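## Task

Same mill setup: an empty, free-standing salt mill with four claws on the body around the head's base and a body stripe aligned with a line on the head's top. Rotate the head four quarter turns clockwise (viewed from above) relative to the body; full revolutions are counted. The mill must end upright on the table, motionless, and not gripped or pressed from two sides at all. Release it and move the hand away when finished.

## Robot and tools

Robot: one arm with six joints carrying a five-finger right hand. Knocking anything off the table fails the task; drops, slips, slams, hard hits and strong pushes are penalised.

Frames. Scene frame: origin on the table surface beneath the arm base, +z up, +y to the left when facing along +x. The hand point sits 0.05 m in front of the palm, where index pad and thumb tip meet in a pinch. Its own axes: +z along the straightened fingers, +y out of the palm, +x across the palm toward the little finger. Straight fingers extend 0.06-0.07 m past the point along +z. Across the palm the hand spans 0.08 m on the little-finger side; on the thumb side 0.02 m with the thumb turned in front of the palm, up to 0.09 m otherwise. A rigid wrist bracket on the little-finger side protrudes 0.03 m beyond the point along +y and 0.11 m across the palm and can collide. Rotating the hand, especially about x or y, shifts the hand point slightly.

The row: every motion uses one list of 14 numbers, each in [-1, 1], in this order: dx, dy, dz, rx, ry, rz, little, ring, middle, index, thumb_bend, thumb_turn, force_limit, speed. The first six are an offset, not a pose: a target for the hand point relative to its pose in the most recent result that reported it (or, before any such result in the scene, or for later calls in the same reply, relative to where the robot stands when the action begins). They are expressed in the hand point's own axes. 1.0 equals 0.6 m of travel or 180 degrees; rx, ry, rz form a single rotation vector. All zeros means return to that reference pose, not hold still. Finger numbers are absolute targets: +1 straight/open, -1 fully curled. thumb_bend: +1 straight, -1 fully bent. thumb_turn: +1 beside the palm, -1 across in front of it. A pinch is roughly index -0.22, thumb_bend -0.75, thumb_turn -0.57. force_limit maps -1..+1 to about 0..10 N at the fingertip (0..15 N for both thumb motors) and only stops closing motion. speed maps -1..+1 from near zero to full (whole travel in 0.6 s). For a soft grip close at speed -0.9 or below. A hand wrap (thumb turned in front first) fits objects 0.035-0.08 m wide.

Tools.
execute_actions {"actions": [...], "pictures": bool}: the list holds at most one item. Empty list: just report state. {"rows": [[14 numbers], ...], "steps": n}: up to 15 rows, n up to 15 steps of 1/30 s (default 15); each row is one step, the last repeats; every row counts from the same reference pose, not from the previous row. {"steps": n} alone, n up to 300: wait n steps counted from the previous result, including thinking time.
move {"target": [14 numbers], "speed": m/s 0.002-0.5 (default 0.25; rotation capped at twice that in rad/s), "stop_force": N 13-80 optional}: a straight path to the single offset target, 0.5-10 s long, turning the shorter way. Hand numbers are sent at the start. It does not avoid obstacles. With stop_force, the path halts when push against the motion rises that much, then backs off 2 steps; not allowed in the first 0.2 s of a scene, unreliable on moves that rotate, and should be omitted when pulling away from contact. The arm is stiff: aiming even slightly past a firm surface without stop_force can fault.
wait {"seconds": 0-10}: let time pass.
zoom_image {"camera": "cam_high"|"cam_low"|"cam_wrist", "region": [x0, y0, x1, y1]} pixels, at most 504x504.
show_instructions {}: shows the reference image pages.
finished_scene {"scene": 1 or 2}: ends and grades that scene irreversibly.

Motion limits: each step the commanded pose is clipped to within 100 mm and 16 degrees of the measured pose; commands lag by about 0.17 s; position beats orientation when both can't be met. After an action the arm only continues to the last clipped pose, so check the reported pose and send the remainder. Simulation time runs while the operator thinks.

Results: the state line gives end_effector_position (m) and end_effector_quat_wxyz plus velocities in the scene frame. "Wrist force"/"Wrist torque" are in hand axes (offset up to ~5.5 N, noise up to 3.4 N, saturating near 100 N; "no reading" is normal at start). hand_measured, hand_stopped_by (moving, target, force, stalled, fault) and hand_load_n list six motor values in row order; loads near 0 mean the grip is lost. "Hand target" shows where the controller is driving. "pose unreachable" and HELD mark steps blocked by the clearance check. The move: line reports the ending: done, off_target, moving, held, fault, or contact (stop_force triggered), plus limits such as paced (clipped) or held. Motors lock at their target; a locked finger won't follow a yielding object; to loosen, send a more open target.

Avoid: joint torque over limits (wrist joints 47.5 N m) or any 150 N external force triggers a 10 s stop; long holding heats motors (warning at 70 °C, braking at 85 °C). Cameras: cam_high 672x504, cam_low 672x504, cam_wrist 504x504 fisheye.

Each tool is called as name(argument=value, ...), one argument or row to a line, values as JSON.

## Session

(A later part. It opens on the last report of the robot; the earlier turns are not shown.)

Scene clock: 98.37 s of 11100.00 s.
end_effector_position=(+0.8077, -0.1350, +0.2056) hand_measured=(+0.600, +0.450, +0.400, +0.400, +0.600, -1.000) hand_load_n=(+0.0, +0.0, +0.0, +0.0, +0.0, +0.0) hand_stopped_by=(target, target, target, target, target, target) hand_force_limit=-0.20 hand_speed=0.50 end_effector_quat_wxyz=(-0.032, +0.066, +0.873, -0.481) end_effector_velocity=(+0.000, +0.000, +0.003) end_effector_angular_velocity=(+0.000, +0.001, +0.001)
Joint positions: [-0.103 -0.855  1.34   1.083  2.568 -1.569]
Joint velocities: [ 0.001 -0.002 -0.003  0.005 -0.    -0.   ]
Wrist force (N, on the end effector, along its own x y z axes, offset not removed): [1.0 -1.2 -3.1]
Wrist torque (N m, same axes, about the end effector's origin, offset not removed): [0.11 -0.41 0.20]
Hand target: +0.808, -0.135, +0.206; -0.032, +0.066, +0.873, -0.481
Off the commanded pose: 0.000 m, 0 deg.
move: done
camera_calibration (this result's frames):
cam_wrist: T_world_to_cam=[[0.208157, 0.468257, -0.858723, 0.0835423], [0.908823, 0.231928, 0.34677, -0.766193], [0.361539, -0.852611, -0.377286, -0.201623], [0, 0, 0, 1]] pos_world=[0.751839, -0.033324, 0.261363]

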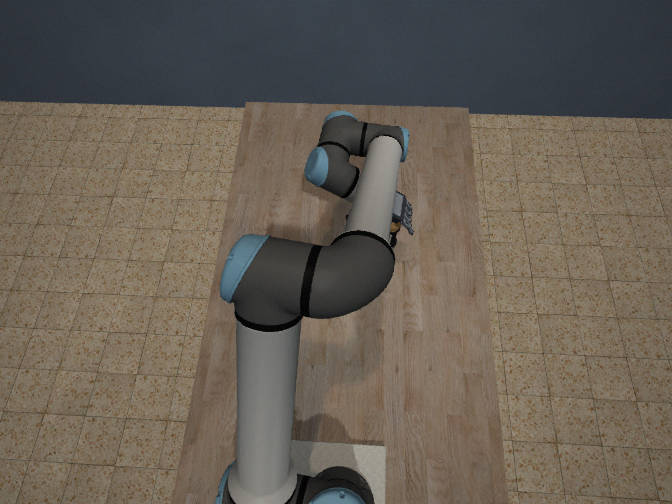

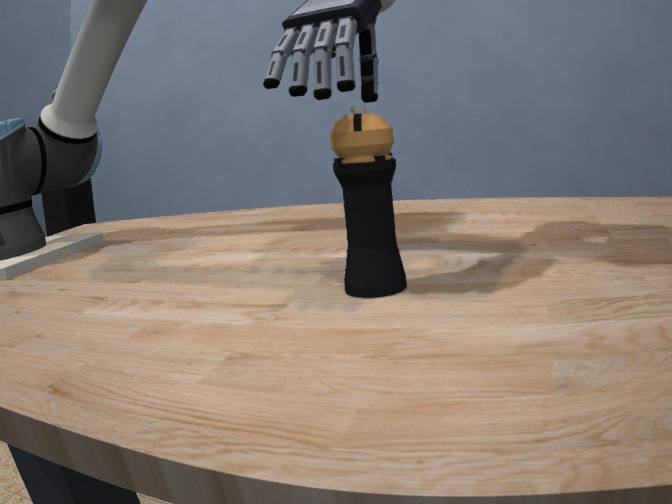

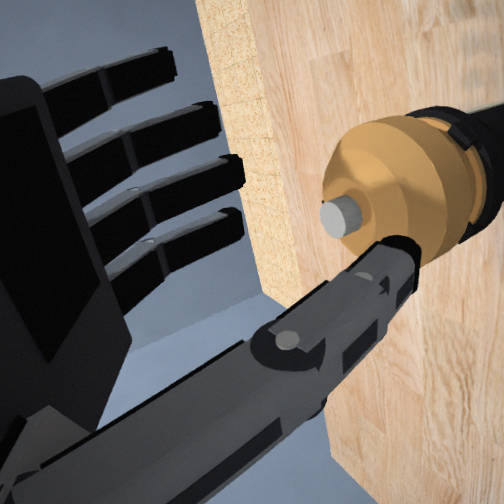

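move(
  target=[0.0285,0.0072,-0.0116,0,-0.6596,-0.4122,0.6,0.45,0.4,0.4,0.6,-1,-0.2,0.5],
  speed=0.5,
)

move(
  target=[0,0.0512,0.032,0,0,0,0.6,0.35,0.28,0.25,0.49,-1,-0.2,0.0],
  speed=0.1,
)

move(
  target=[0,0,0,0,0,0,0.6,0.35,0.0,0.0,-0.1,-1,0.0,-0.9],
  speed=0.02,
)

move(
  target=[0,-0.0007,-0.0004,0,0,0,0.6,0.35,0.0,0.0,-0.1,-1,0.0,-0.9],
  speed=0.005,
)

zoom_image(
  camera="cam_low",
  region=[230, 30, 510, 310],
)

Scene clock: 104.30 s of 11100.00 s.
end_effector_position=(+0.7920, -0.1242, +0.2062) hand_measured=(+0.600, +0.450, +0.400, +0.400, +0.600, -1.000) hand_load_n=(+0.0, +0.0, +0.0, +0.0, +0.0, +0.0) hand_stopped_by=(target, target, target, target, target, target) hand_force_limit=-0.20 hand_speed=0.50 end_effector_quat_wxyz=(-0.446, +0.795, -0.358, +0.201) end_effector_velocity=(-0.001, +0.001, -0.002) end_effector_angular_velocity=(+0.000, +0.010, +0.014)
Joint positions: [-0.6   -1.014  1.551  0.718  0.575 -4.332]
Joint velocities: [ 0.002  0.01  -0.009  0.027  0.001 -0.025]
Wrist force (N, on the end effector, along its own x y z axes, offset not removed): [-0.9 -0.7 0.0]
Wrist torque (N m, same axes, about the end effector's origin, offset not removed): [-0.12 -0.25 0.00]
Hand target: +0.792, -0.124, +0.206; -0.446, +0.796, -0.358, +0.200
Off the commanded pose: 0.001 m, 0 deg.
move: done; limits=paced
camera_calibration (this result's frames):
cam_wrist: T_world_to_cam=[[-0.44687, -0.220669, -0.866956, 0.517164], [-0.850253, 0.406097, 0.334895, 0.66264], [0.278167, 0.886787, -0.369097, 0.093865], [0, 0, 0, 1]] pos_world=[0.768406, -0.238212, 0.261089]

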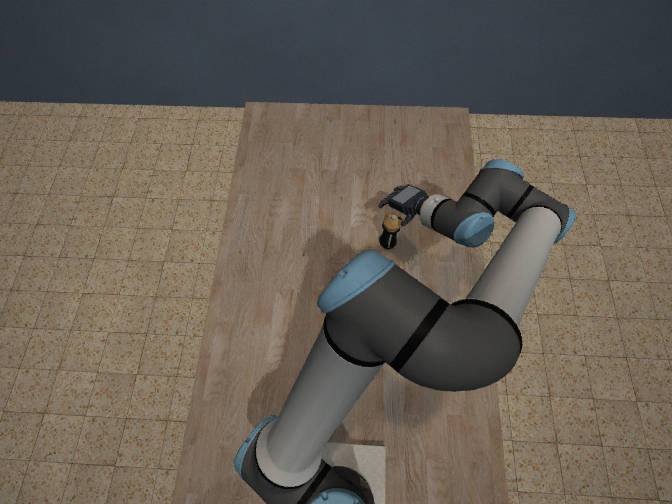

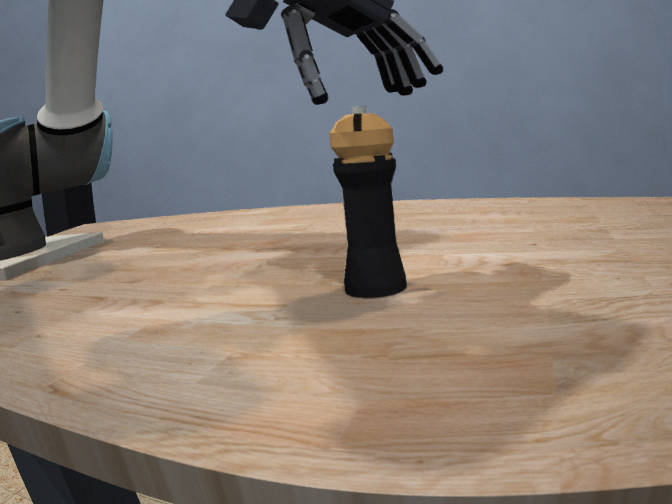

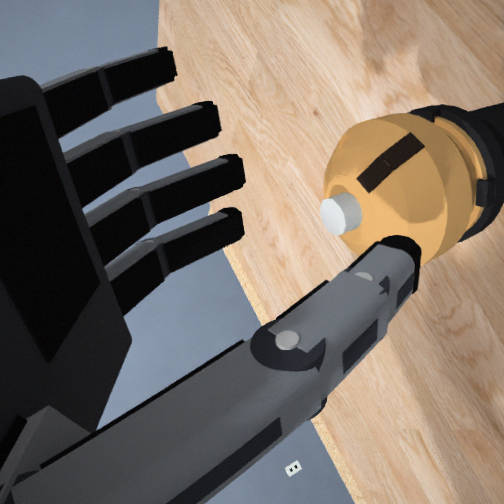

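Scene clock: 105.27 s of 11100.00 s.
end_effector_position=(+0.7923, -0.1241, +0.1703) hand_measured=(+0.600, +0.350, +0.280, +0.250, +0.490, -1.000) hand_load_n=(+0.0, +0.0, +0.0, +0.0, +0.5, +0.0) hand_stopped_by=(target, target, target, target, target, target) hand_force_limit=-0.20 hand_speed=0.00 end_effector_quat_wxyz=(-0.446, +0.795, -0.358, +0.201) end_effector_velocity=(+0.001, +0.001, -0.003) end_effector_angular_velocity=(-0.003, -0.002, +0.002)
Joint positions: [-0.599 -0.982  1.572  0.664  0.576 -4.33 ]
Joint velocities: [ 0.002  0.003  0.001 -0.007  0.001  0.   ]
Wrist force (N, on the end effector, along its own x y z axes, offset not removed): [0.6 0.0 -2.5]
Wrist torque (N m, same axes, about the end effector's origin, offset not removed): [0.11 -0.40 0.13]
Hand target: +0.792, -0.124, +0.170; -0.446, +0.795, -0.358, +0.201
Off the commanded pose: 0.000 m, 0 deg.
move: done
camera_calibration (this result's frames):
cam_wrist: T_world_to_cam=[[-0.446878, -0.220683, -0.866948, 0.486185], [-0.850258, 0.406077, 0.334908, 0.67488], [0.278139, 0.886792, -0.369104, 0.0804507], [0, 0, 0, 1]] pos_world=[0.768711, -0.238104, 0.225169]

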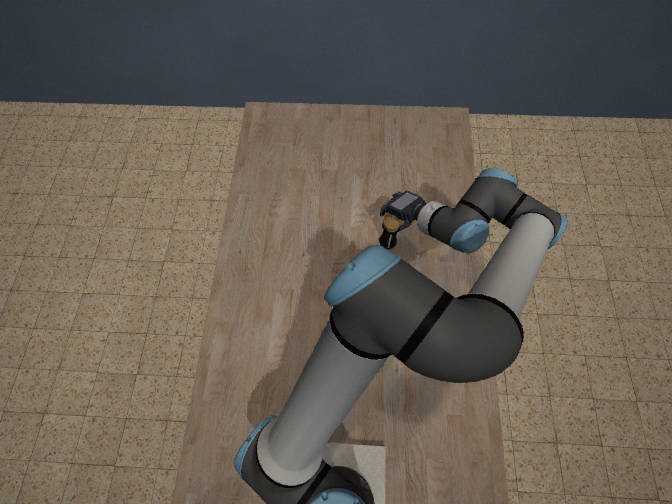

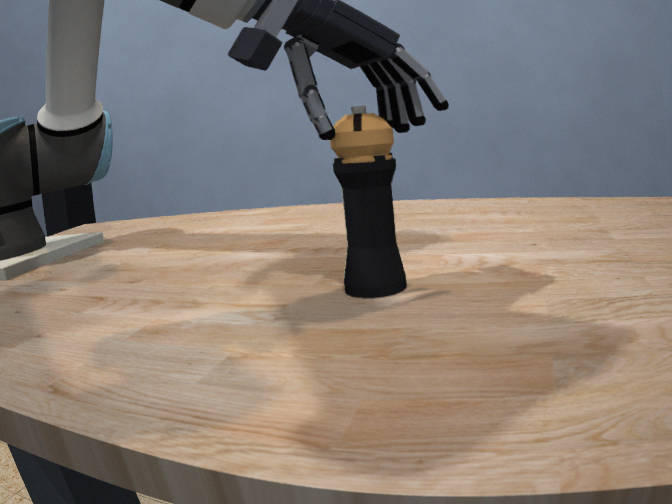

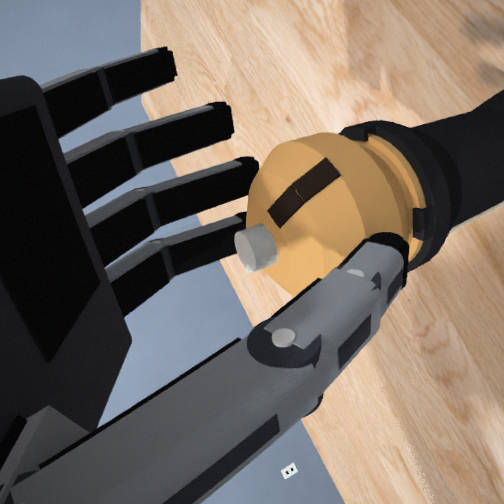

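Scene clock: 105.97 s of 11100.00 s.
end_effector_position=(+0.7923, -0.1240, +0.1702) hand_measured=(+0.600, +0.350, +0.216, +0.174, +0.460, -1.000) hand_load_n=(+0.0, +0.0, +4.5, +6.0, +8.0, +0.0) hand_stopped_by=(target, target, force, force, force, target) hand_force_limit=0.00 hand_speed=-0.90 end_effector_quat_wxyz=(-0.446, +0.795, -0.358, +0.201) end_effector_velocity=(+0.000, -0.001, +0.000) end_effector_angular_velocity=(-0.001, -0.001, -0.001)
Joint positions: [-0.599 -0.982  1.572  0.664  0.576 -4.33 ]
Joint velocities: [-0.001 -0.    -0.001 -0.     0.     0.   ]
Wrist force (N, on the end effector, along its own x y z axes, offset not removed): [-1.6 -3.8 -4.1]
Wrist torque (N m, same axes, about the end effector's origin, offset not removed): [0.38 0.03 0.00]
Hand target: +0.792, -0.124, +0.170; -0.446, +0.795, -0.358, +0.201
Off the commanded pose: 0.000 m, 0 deg.
move: done
camera_calibration (this result's frames):
cam_wrist: T_world_to_cam=[[-0.446954, -0.220631, -0.866922, 0.486184], [-0.850227, 0.406062, 0.335005, 0.674836], [0.278111, 0.886812, -0.369077, 0.080433], [0, 0, 0, 1]] pos_world=[0.768697, -0.238087, 0.225096]

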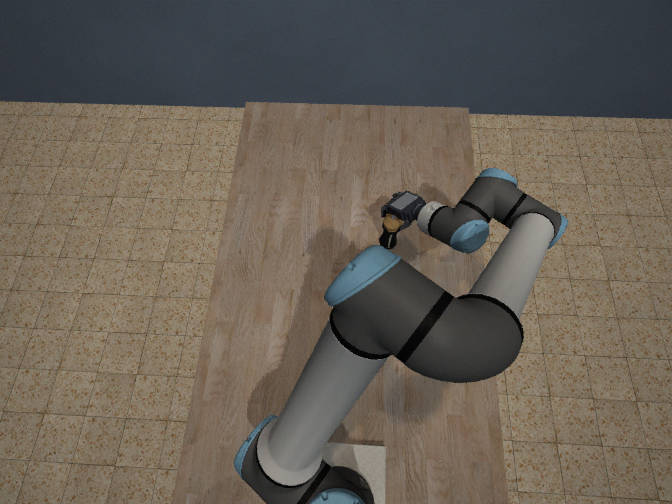

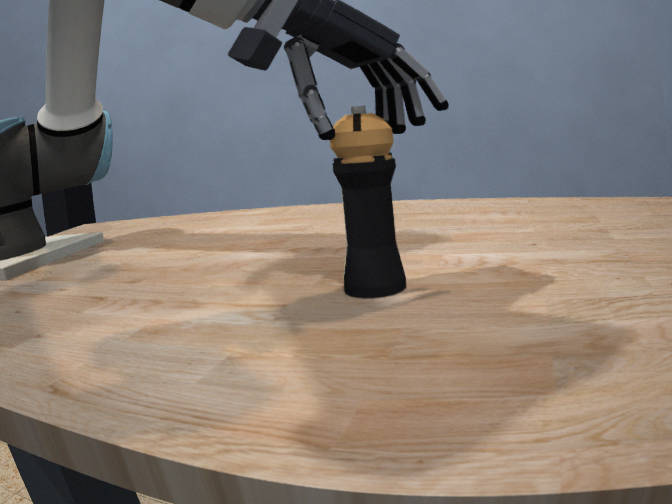

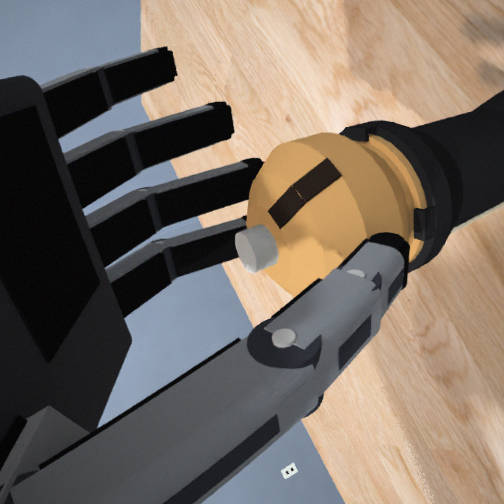

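Scene clock: 106.67 s of 11100.00 s.
end_effector_position=(+0.7923, -0.1240, +0.1706) hand_measured=(+0.600, +0.350, +0.216, +0.174, +0.460, -1.000) hand_load_n=(+0.0, +0.0, +4.0, +5.0, +8.5, +0.5) hand_stopped_by=(target, target, force, force, force, target) hand_force_limit=0.00 hand_speed=-0.90 end_effector_quat_wxyz=(-0.446, +0.795, -0.358, +0.201) end_effector_velocity=(-0.000, +0.000, +0.001) end_effector_angular_velocity=(+0.001, -0.000, -0.000)
Joint positions: [-0.599 -0.983  1.572  0.665  0.576 -4.33 ]
Joint velocities: [-0.    -0.001  0.     0.    -0.001  0.   ]
Wrist force (N, on the end effector, along its own x y z axes, offset not removed): [-3.0 -1.9 0.0]
Wrist torque (N m, same axes, about the end effector's origin, offset not removed): [-0.18 0.13 -0.14]
Hand target: +0.792, -0.124, +0.171; -0.446, +0.795, -0.358, +0.201
Off the commanded pose: 0.000 m, 0 deg.
move: done
camera_calibration (this result's frames):
cam_wrist: T_world_to_cam=[[-0.446942, -0.220644, -0.866925, 0.486563], [-0.850236, 0.406053, 0.334992, 0.6747], [0.278103, 0.886813, -0.369081, 0.0805927], [0, 0, 0, 1]] pos_world=[0.768706, -0.238077, 0.225539]

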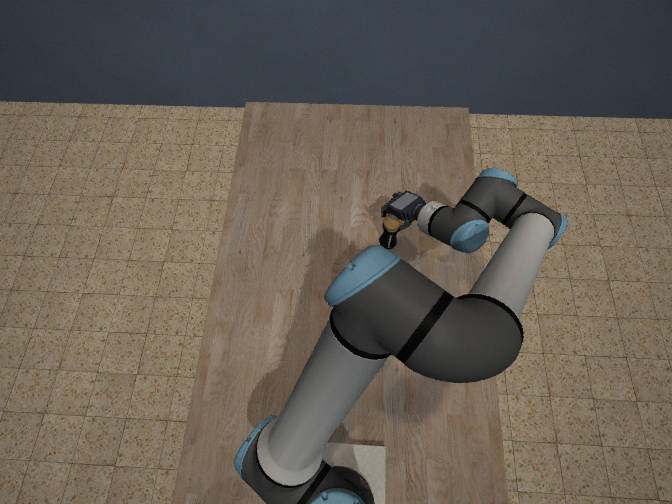

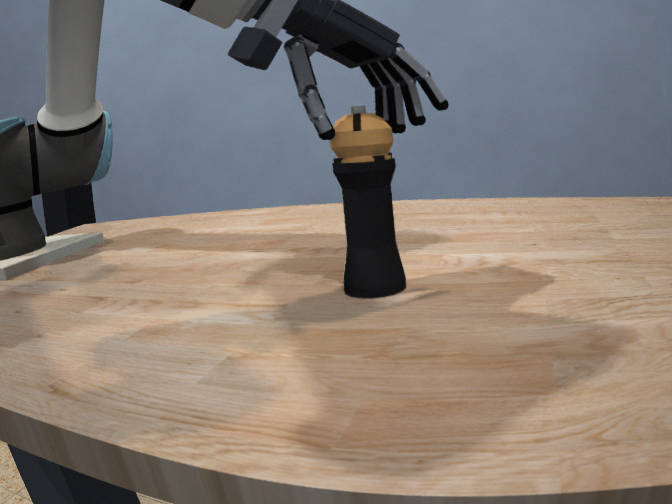

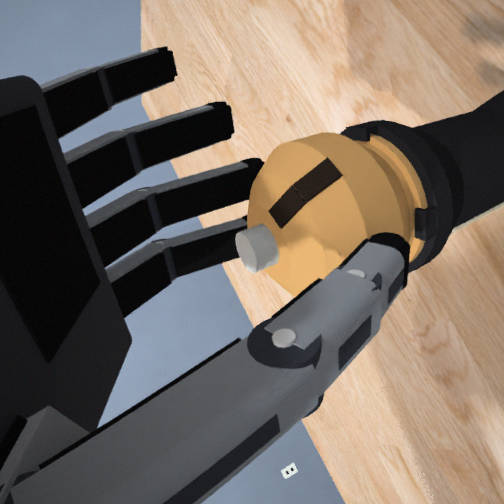

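Region (230, 30, 510, 310) of cam_low's 672x504 image, scaled by 1.800, with more detail than that image has.

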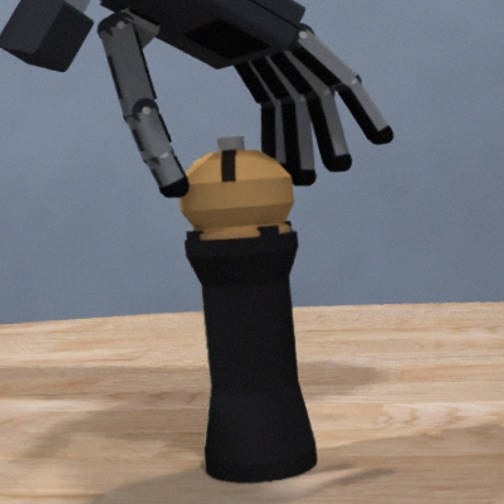

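move(
  target=[0.0032,-0.0046,0.0071,0,0.1413,0.0883,0.6,0.35,0.0,0.0,-0.1,-1,0.0,-0.9],
  speed=0.16,
)

move(
  target=[0.0032,-0.0046,0.0071,0,0.1413,0.0883,0.6,0.35,0.0,0.0,-0.1,-1,0.0,-0.9],
  speed=0.16,
)

move(
  target=[0.0032,-0.0046,0.0071,0,0.1413,0.0883,0.6,0.35,0.0,0.0,-0.1,-1,0.0,-0.9],
  speed=0.16,
)

zoom_image(
  camera="cam_low",
  region=[230, 30, 510, 310],
)

Scene clock: 110.07 s of 11100.00 s.
end_effector_position=(+0.7973, -0.1220, +0.1705) hand_measured=(+0.600, +0.350, +0.216, +0.174, +0.460, -1.000) hand_load_n=(+0.0, +0.0, +4.0, +3.5, +7.5, +0.0) hand_stopped_by=(target, target, force, force, force, target) hand_force_limit=0.00 hand_speed=-0.90 end_effector_quat_wxyz=(-0.380, +0.676, -0.552, +0.307) end_effector_velocity=(+0.001, -0.002, +0.001) end_effector_angular_velocity=(-0.005, -0.005, -0.014)
Joint positions: [-0.542 -1.193  1.795  0.117  0.915 -3.615]
Joint velocities: [ 0.002 -0.005  0.004 -0.013  0.013  0.012]
Wrist force (N, on the end effector, along its own x y z axes, offset not removed): [1.8 0.4 -2.2]
Wrist torque (N m, same axes, about the end effector's origin, offset not removed): [0.44 -0.68 0.29]
Hand target: +0.797, -0.122, +0.170; -0.380, +0.675, -0.553, +0.307
Off the commanded pose: 0.000 m, 0 deg.
move: done
camera_calibration (this result's frames):
cam_wrist: T_world_to_cam=[[-0.499052, 0.034923, -0.865868, 0.561664], [-0.534791, 0.773807, 0.339442, 0.470774], [0.681869, 0.632458, -0.367494, -0.275851], [0, 0, 0, 1]] pos_world=[0.72016, -0.209439, 0.225153]

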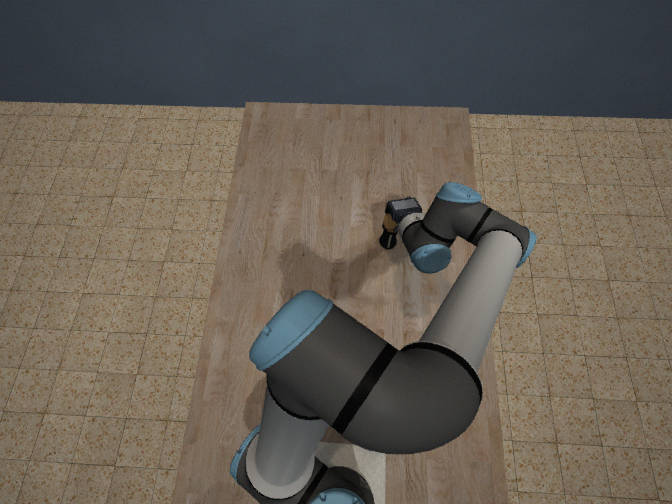

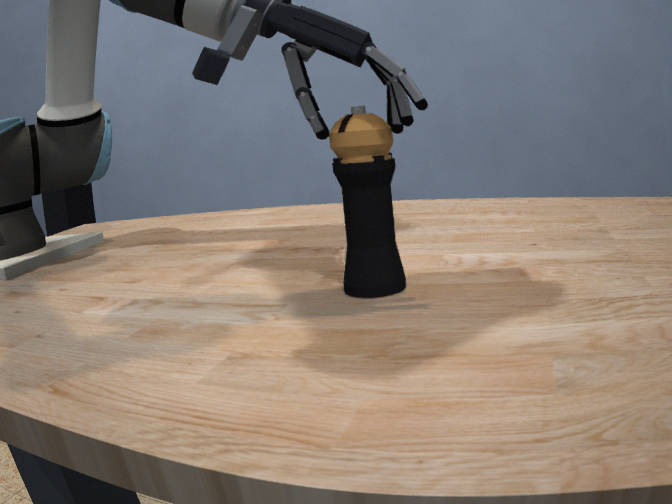

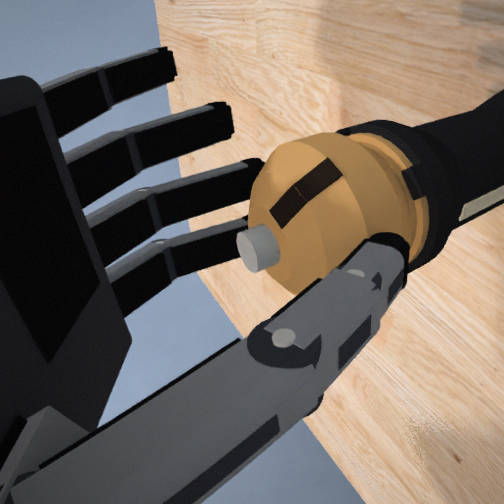

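Scene clock: 112.17 s of 11100.00 s.
end_effector_position=(+0.8026, -0.1229, +0.1705) hand_measured=(+0.600, +0.350, +0.216, +0.174, +0.460, -1.000) hand_load_n=(+0.0, +0.0, +4.0, +3.0, +7.0, +0.0) hand_stopped_by=(target, target, force, force, force, target) hand_force_limit=0.00 hand_speed=-0.90 end_effector_quat_wxyz=(+0.289, -0.510, +0.708, -0.393) end_effector_velocity=(+0.001, +0.001, +0.001) end_effector_angular_velocity=(+0.002, -0.000, -0.018)
Joint positions: [-0.401 -1.267  1.874 -0.046  1.455 -3.194]
Joint velocities: [ 0.007 -0.    -0.002  0.001  0.02   0.014]
Wrist force (N, on the end effector, along its own x y z axes, offset not removed): [-2.3 -2.3 -4.7]
Wrist torque (N m, same axes, about the end effector's origin, offset not removed): [0.40 0.10 0.02]
Hand target: +0.803, -0.123, +0.170; +0.288, -0.510, +0.709, -0.393
Off the commanded pose: 0.000 m, 0 deg.
move: done
camera_calibration (this result's frames):
cam_wrist: T_world_to_cam=[[-0.416697, 0.282387, -0.864073, 0.528371], [-0.0782106, 0.935866, 0.343566, 0.127073], [0.905675, 0.210743, -0.367887, -0.51036], [0, 0, 0, 1]] pos_world=[0.692329, -0.160574, 0.225138]

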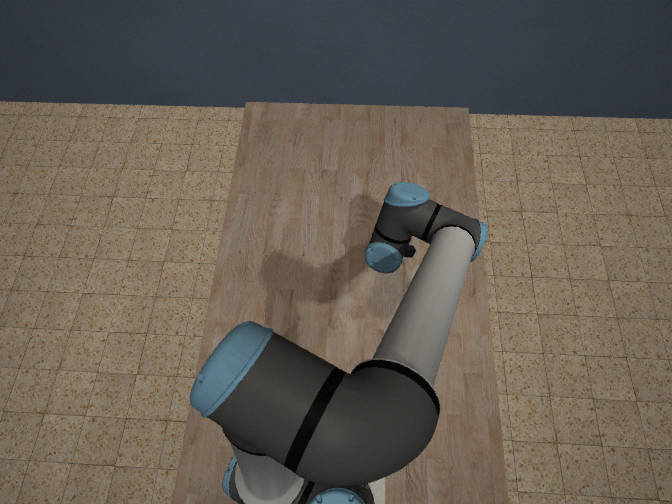

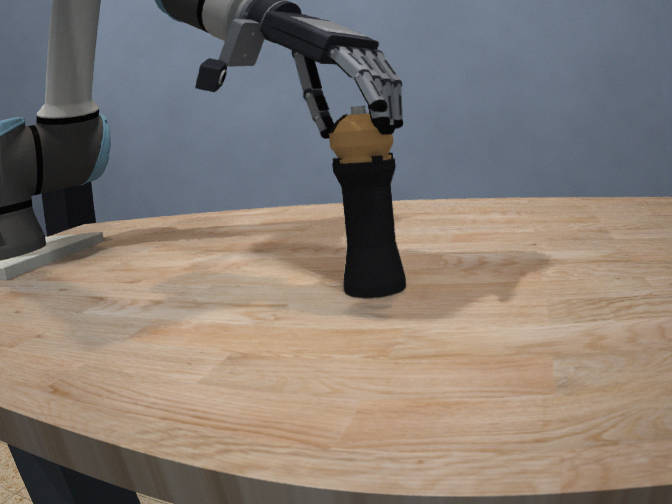

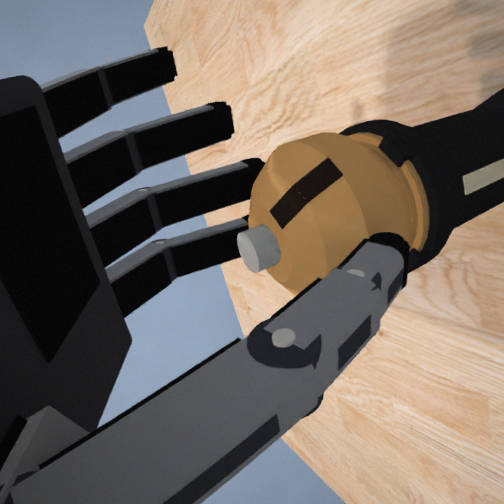

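Scene clock: 114.30 s of 11100.00 s.
end_effector_position=(+0.8069, -0.1264, +0.1705) hand_measured=(+0.600, +0.350, +0.216, +0.174, +0.460, -1.000) hand_load_n=(+0.0, +0.0, +4.0, +3.0, +7.0, +0.0) hand_stopped_by=(target, target, force, force, force, target) hand_force_limit=0.00 hand_speed=-0.90 end_effector_quat_wxyz=(+0.178, -0.310, +0.817, -0.452) end_effector_velocity=(+0.000, -0.001, -0.001) end_effector_angular_velocity=(-0.000, +0.002, -0.015)
Joint positions: [-0.237 -1.197  1.781  0.054  2.028 -2.806]
Joint velocities: [ 0.003  0.005 -0.006  0.007  0.015  0.011]
Wrist force (N, on the end effector, along its own x y z axes, offset not removed): [-1.2 -1.7 -5.7]
Wrist torque (N m, same axes, about the end effector's origin, offset not removed): [0.60 -0.09 0.10]
Hand target: +0.807, -0.126, +0.171; +0.177, -0.310, +0.818, -0.452
Off the commanded pose: 0.000 m, 0 deg.
move: done
camera_calibration (this result's frames):
cam_wrist: T_world_to_cam=[[-0.221595, 0.456118, -0.861889, 0.395361], [0.398936, 0.848917, 0.346685, -0.265859], [0.889801, -0.267015, -0.370078, -0.560707], [0, 0, 0, 1]] pos_world=[0.692588, -0.104356, 0.225421]

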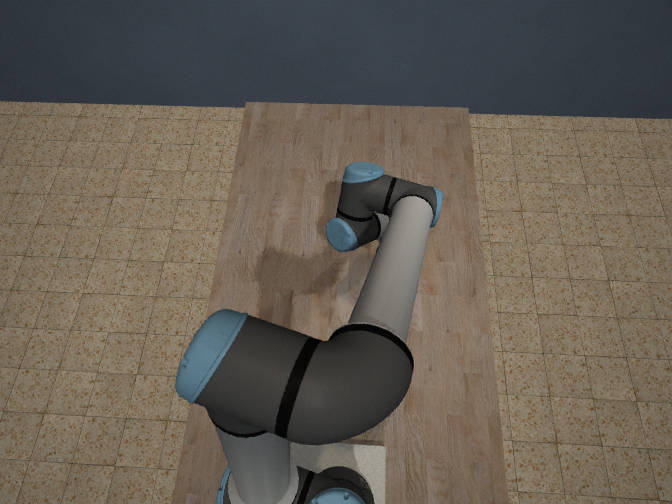

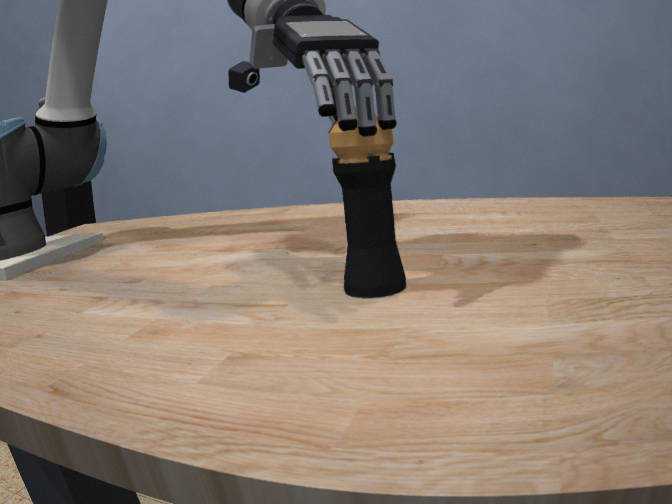

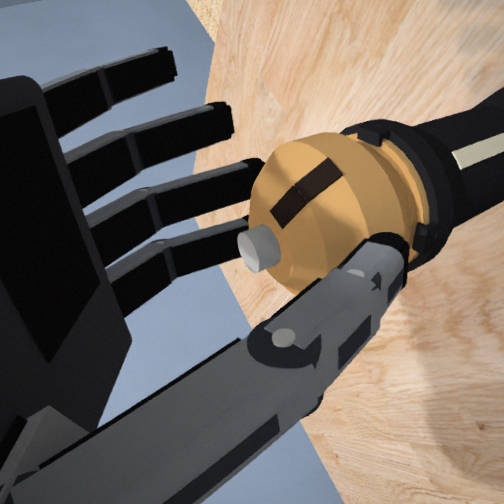

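Region (230, 30, 510, 310) of cam_low's 672x504 image, scaled by 1.800, with more detail than that image has.

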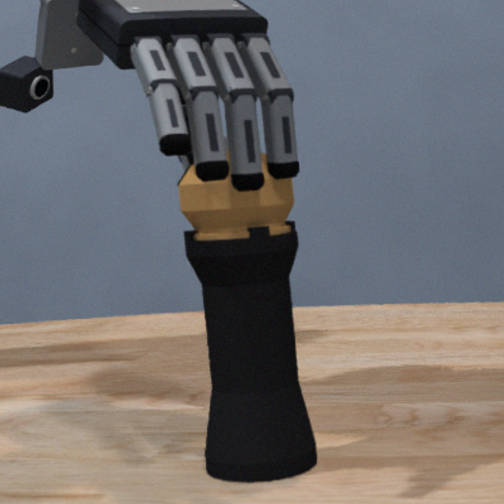

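move(
  target=[0.0014,-0.0033,0.0042,0,0.0848,0.053,0.6,0.35,0.0,0.0,-0.1,-1,0.0,-0.9],
  speed=0.14,
)

zoom_image(
  camera="cam_wrist",
  region=[224, 60, 504, 300],
)

zoom_image(
  camera="cam_low",
  region=[230, 30, 510, 310],
)

Scene clock: 117.03 s of 11100.00 s.
end_effector_position=(+0.8085, -0.1294, +0.1709) hand_measured=(+0.600, +0.350, +0.216, +0.174, +0.460, -1.000) hand_load_n=(+0.0, +0.0, +4.0, +2.5, +6.0, +0.0) hand_stopped_by=(target, target, force, force, force, target) hand_force_limit=0.00 hand_speed=-0.90 end_effector_quat_wxyz=(+0.105, -0.180, +0.856, -0.473) end_effector_velocity=(+0.000, -0.000, -0.001) end_effector_angular_velocity=(+0.004, +0.003, -0.018)
Joint positions: [-0.163 -1.093  1.652  0.264  2.317 -2.494]
Joint velocities: [ 0.002  0.009 -0.011  0.022  0.011  0.023]
Wrist force (N, on the end effector, along its own x y z axes, offset not removed): [-2.2 -2.3 -2.9]
Wrist torque (N m, same axes, about the end effector's origin, offset not removed): [0.34 -0.06 -0.05]
Hand target: +0.808, -0.129, +0.171; +0.105, -0.179, +0.856, -0.473
Off the commanded pose: 0.000 m, 0 deg.
move: done
camera_calibration (this result's frames):
cam_wrist: T_world_to_cam=[[-0.0714369, 0.504163, -0.860649, 0.282025], [0.640542, 0.68461, 0.347873, -0.480837], [0.764594, -0.52643, -0.371844, -0.494779], [0, 0, 0, 1]] pos_world=[0.706448, -0.0734672, 0.226014]

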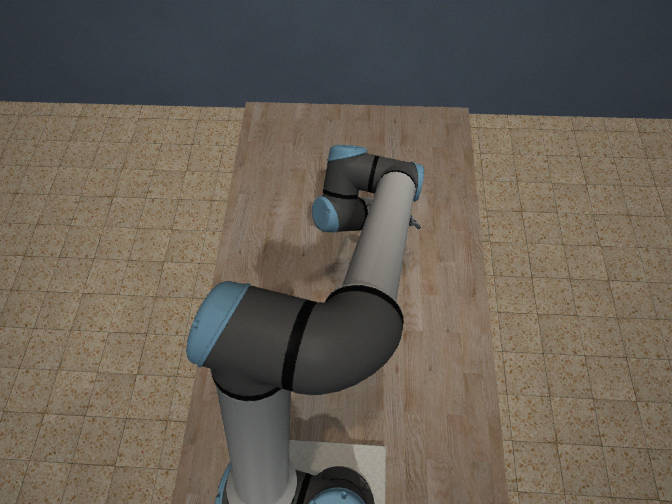

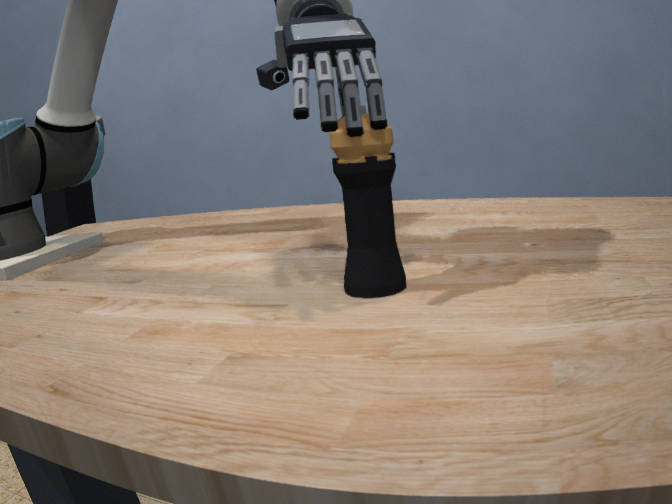

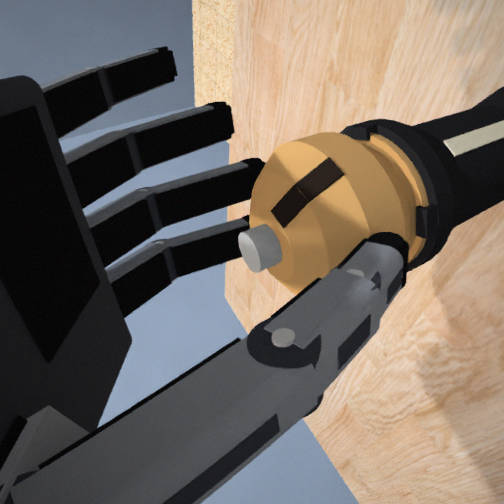

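Region (224, 60, 504, 300) of cam_wrist's 504x504 image, scaled by 1.800, with more detail than that image has; it fills the top 432 rows of this view, and the rest is white.

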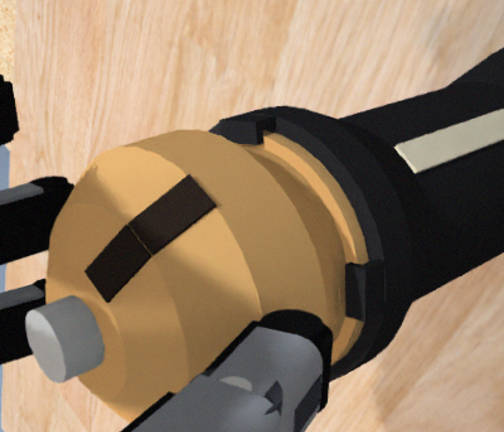

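Region (230, 30, 510, 310) of cam_low's 672x504 image, scaled by 1.800, with more detail than that image has.

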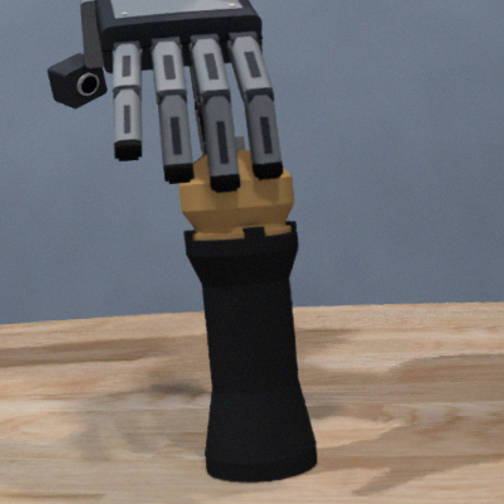

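move(
  target=[0.0003,-0.0012,0.0014,0,0.0283,0.0177,0.6,0.35,0.0,0.0,-0.1,-1,0.0,-0.9],
  speed=0.08,
)

move(
  target=[0,-0.05,-0.031,0,0,0,0.6,0.45,0.4,0.4,0.6,-1,-0.2,0.5],
  speed=0.1,
)

move(
  target=[0.003,0.03,-0.06,0,-0.165,-0.103,0.6,0.45,0.4,0.4,0.6,0,-0.2,0.5],
  speed=0.3,
)

Scene clock: 119.83 s of 11100.00 s.
end_effector_position=(+0.8087, -0.1305, +0.1711) hand_measured=(+0.600, +0.350, +0.216, +0.174, +0.460, -1.000) hand_load_n=(+0.0, +0.0, +4.0, +2.0, +6.0, +0.0) hand_stopped_by=(target, target, force, force, force, target) hand_force_limit=0.00 hand_speed=-0.90 end_effector_quat_wxyz=(+0.081, -0.135, +0.864, -0.477) end_effector_velocity=(+0.001, +0.001, -0.001) end_effector_angular_velocity=(+0.002, +0.002, -0.015)
Joint positions: [-0.145 -1.05   1.599  0.368  2.395 -2.363]
Joint velocities: [ 0.004  0.009 -0.01   0.02   0.01   0.022]
Wrist force (N, on the end effector, along its own x y z axes, offset not removed): [-3.3 0.9 -3.0]
Wrist torque (N m, same axes, about the end effector's origin, offset not removed): [0.50 0.38 0.01]
Hand target: +0.809, -0.131, +0.171; +0.080, -0.135, +0.865, -0.477
Off the commanded pose: 0.000 m, 0 deg.
move: done
camera_calibration (this result's frames):
cam_wrist: T_world_to_cam=[[-0.0194757, 0.509451, -0.860279, 0.241355], [0.707487, 0.615004, 0.348184, -0.543601], [0.706458, -0.601855, -0.372407, -0.458231], [0, 0, 0, 1]] pos_world=[0.713012, -0.0644304, 0.226258]

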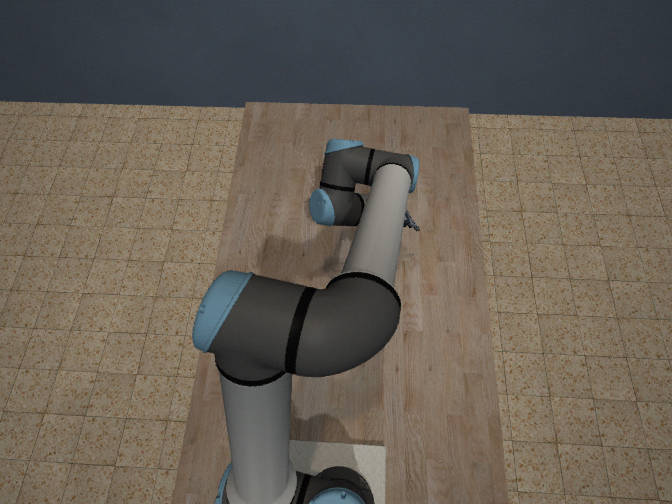

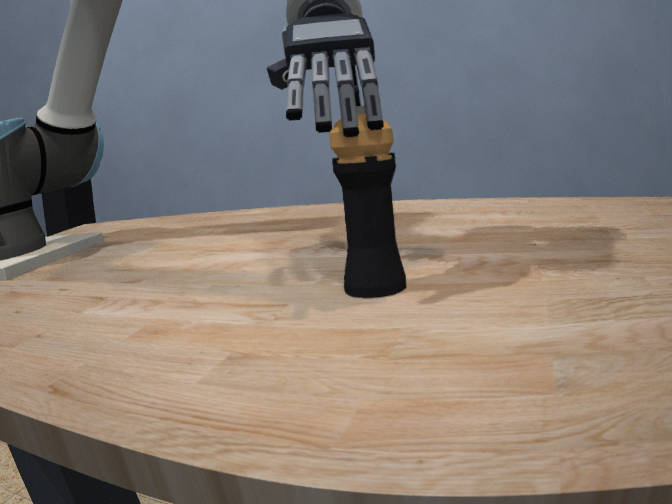

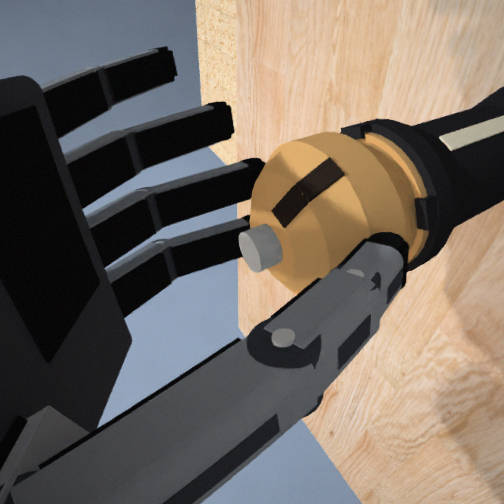

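Scene clock: 120.77 s of 11100.00 s.
end_effector_position=(+0.8084, -0.1307, +0.2060) hand_measured=(+0.600, +0.450, +0.400, +0.400, +0.600, -1.000) hand_load_n=(+0.0, +0.0, +0.0, +0.0, +0.0, +0.0) hand_stopped_by=(target, target, target, target, target, target) hand_force_limit=-0.20 hand_speed=0.50 end_effector_quat_wxyz=(+0.081, -0.135, +0.864, -0.477) end_effector_velocity=(-0.001, -0.001, +0.004) end_effector_angular_velocity=(-0.000, +0.002, -0.001)
Joint positions: [-0.146 -1.079  1.575  0.42   2.395 -2.364]
Joint velocities: [-0.002 -0.003 -0.002  0.006  0.    -0.001]
Wrist force (N, on the end effector, along its own x y z axes, offset not removed): [-1.1 -0.1 -3.3]
Wrist torque (N m, same axes, about the end effector's origin, offset not removed): [0.20 -0.06 -0.01]
Hand target: +0.808, -0.131, +0.206; +0.081, -0.135, +0.864, -0.477
Off the commanded pose: 0.000 m, 0 deg.
move: done
camera_calibration (this result's frames):
cam_wrist: T_world_to_cam=[[-0.0195522, 0.509415, -0.860299, 0.27155], [0.70746, 0.615068, 0.348126, -0.555374], [0.706483, -0.60182, -0.372417, -0.44515], [0, 0, 0, 1]] pos_world=[0.712705, -0.0646395, 0.261173]

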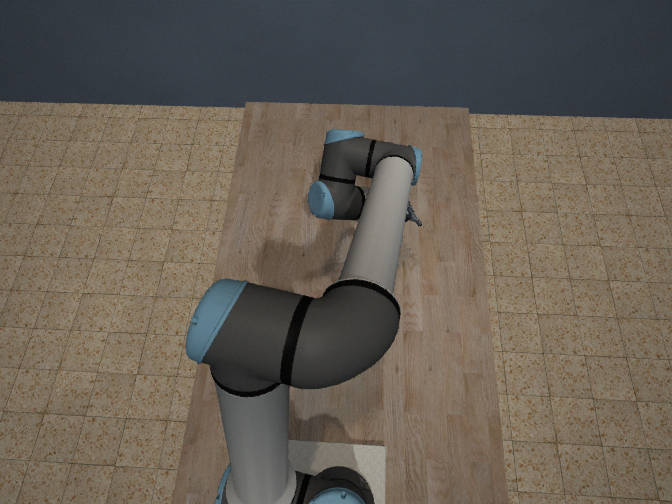

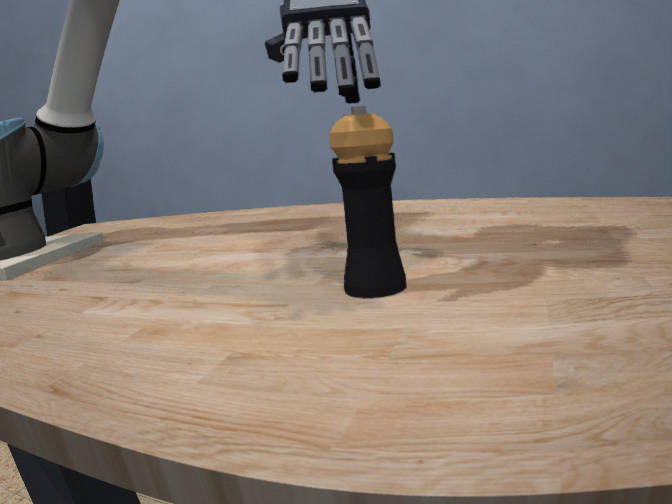

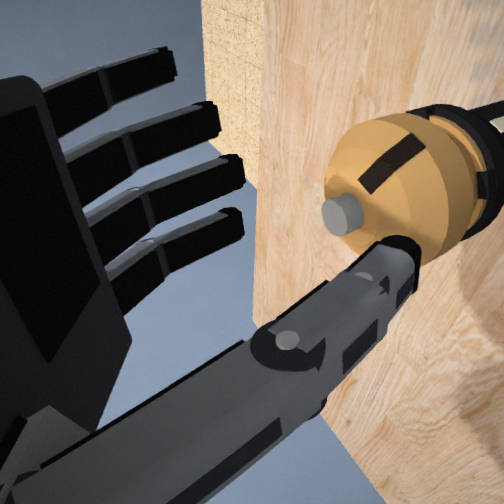

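Scene clock: 122.43 s of 11100.00 s.
end_effector_position=(+0.7942, -0.0931, +0.2098) hand_measured=(+0.600, +0.450, +0.400, +0.400, +0.600, +0.000) hand_load_n=(+0.0, +0.0, +0.0, +0.0, +0.0, +0.0) hand_stopped_by=(target, target, target, target, target, target) hand_force_limit=-0.20 hand_speed=0.50 end_effector_quat_wxyz=(+0.221, -0.388, +0.783, -0.434) end_effector_velocity=(+0.000, +0.002, -0.001) end_effector_angular_velocity=(+0.001, -0.001, +0.016)
Joint positions: [-0.251 -1.292  1.828  0.052  1.857 -2.936]
Joint velocities: [-0.003 -0.002  0.004 -0.006 -0.016 -0.01 ]
Wrist force (N, on the end effector, along its own x y z axes, offset not removed): [-0.7 0.9 -2.6]
Wrist torque (N m, same axes, about the end effector's origin, offset not removed): [0.39 -0.12 0.19]
Hand target: +0.794, -0.093, +0.210; +0.222, -0.389, +0.782, -0.433
Off the commanded pose: 0.000 m, 0 deg.
move: done
camera_calibration (this result's frames):
cam_wrist: T_world_to_cam=[[-0.30427, 0.402815, -0.863226, 0.472189], [0.22658, 0.910789, 0.345145, -0.159649], [0.925247, -0.0905725, -0.368395, -0.537967], [0, 0, 0, 1]] pos_world=[0.677598, -0.0935228, 0.264524]

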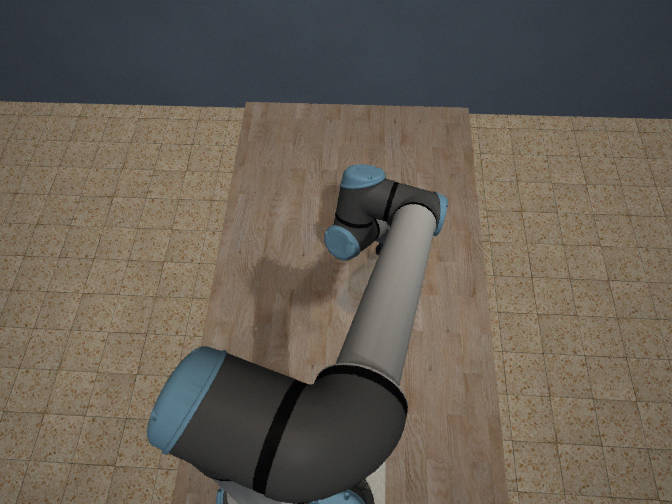

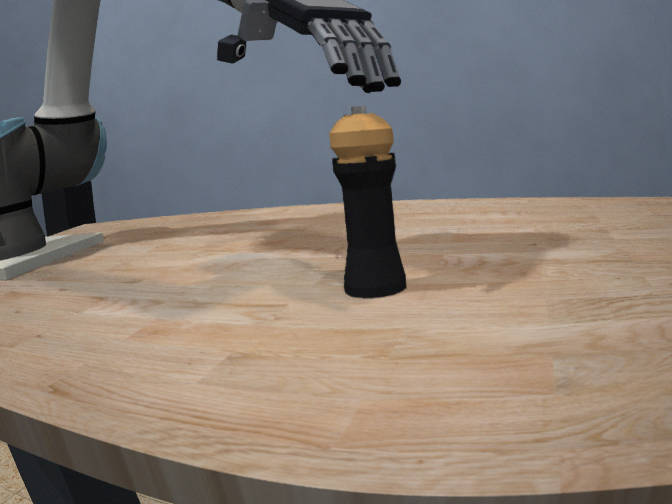

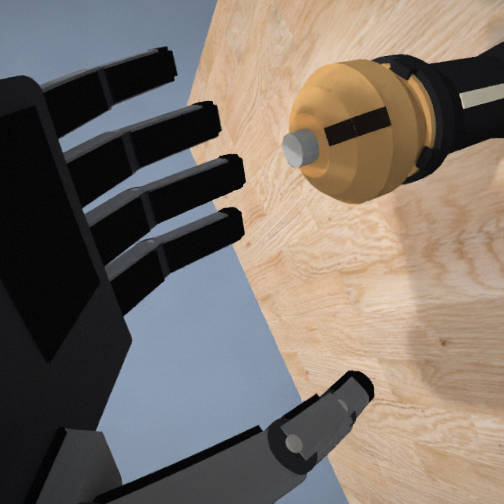

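Lined up.

finished_scene(
  scene=2,
)

The scene is finished: the task was done.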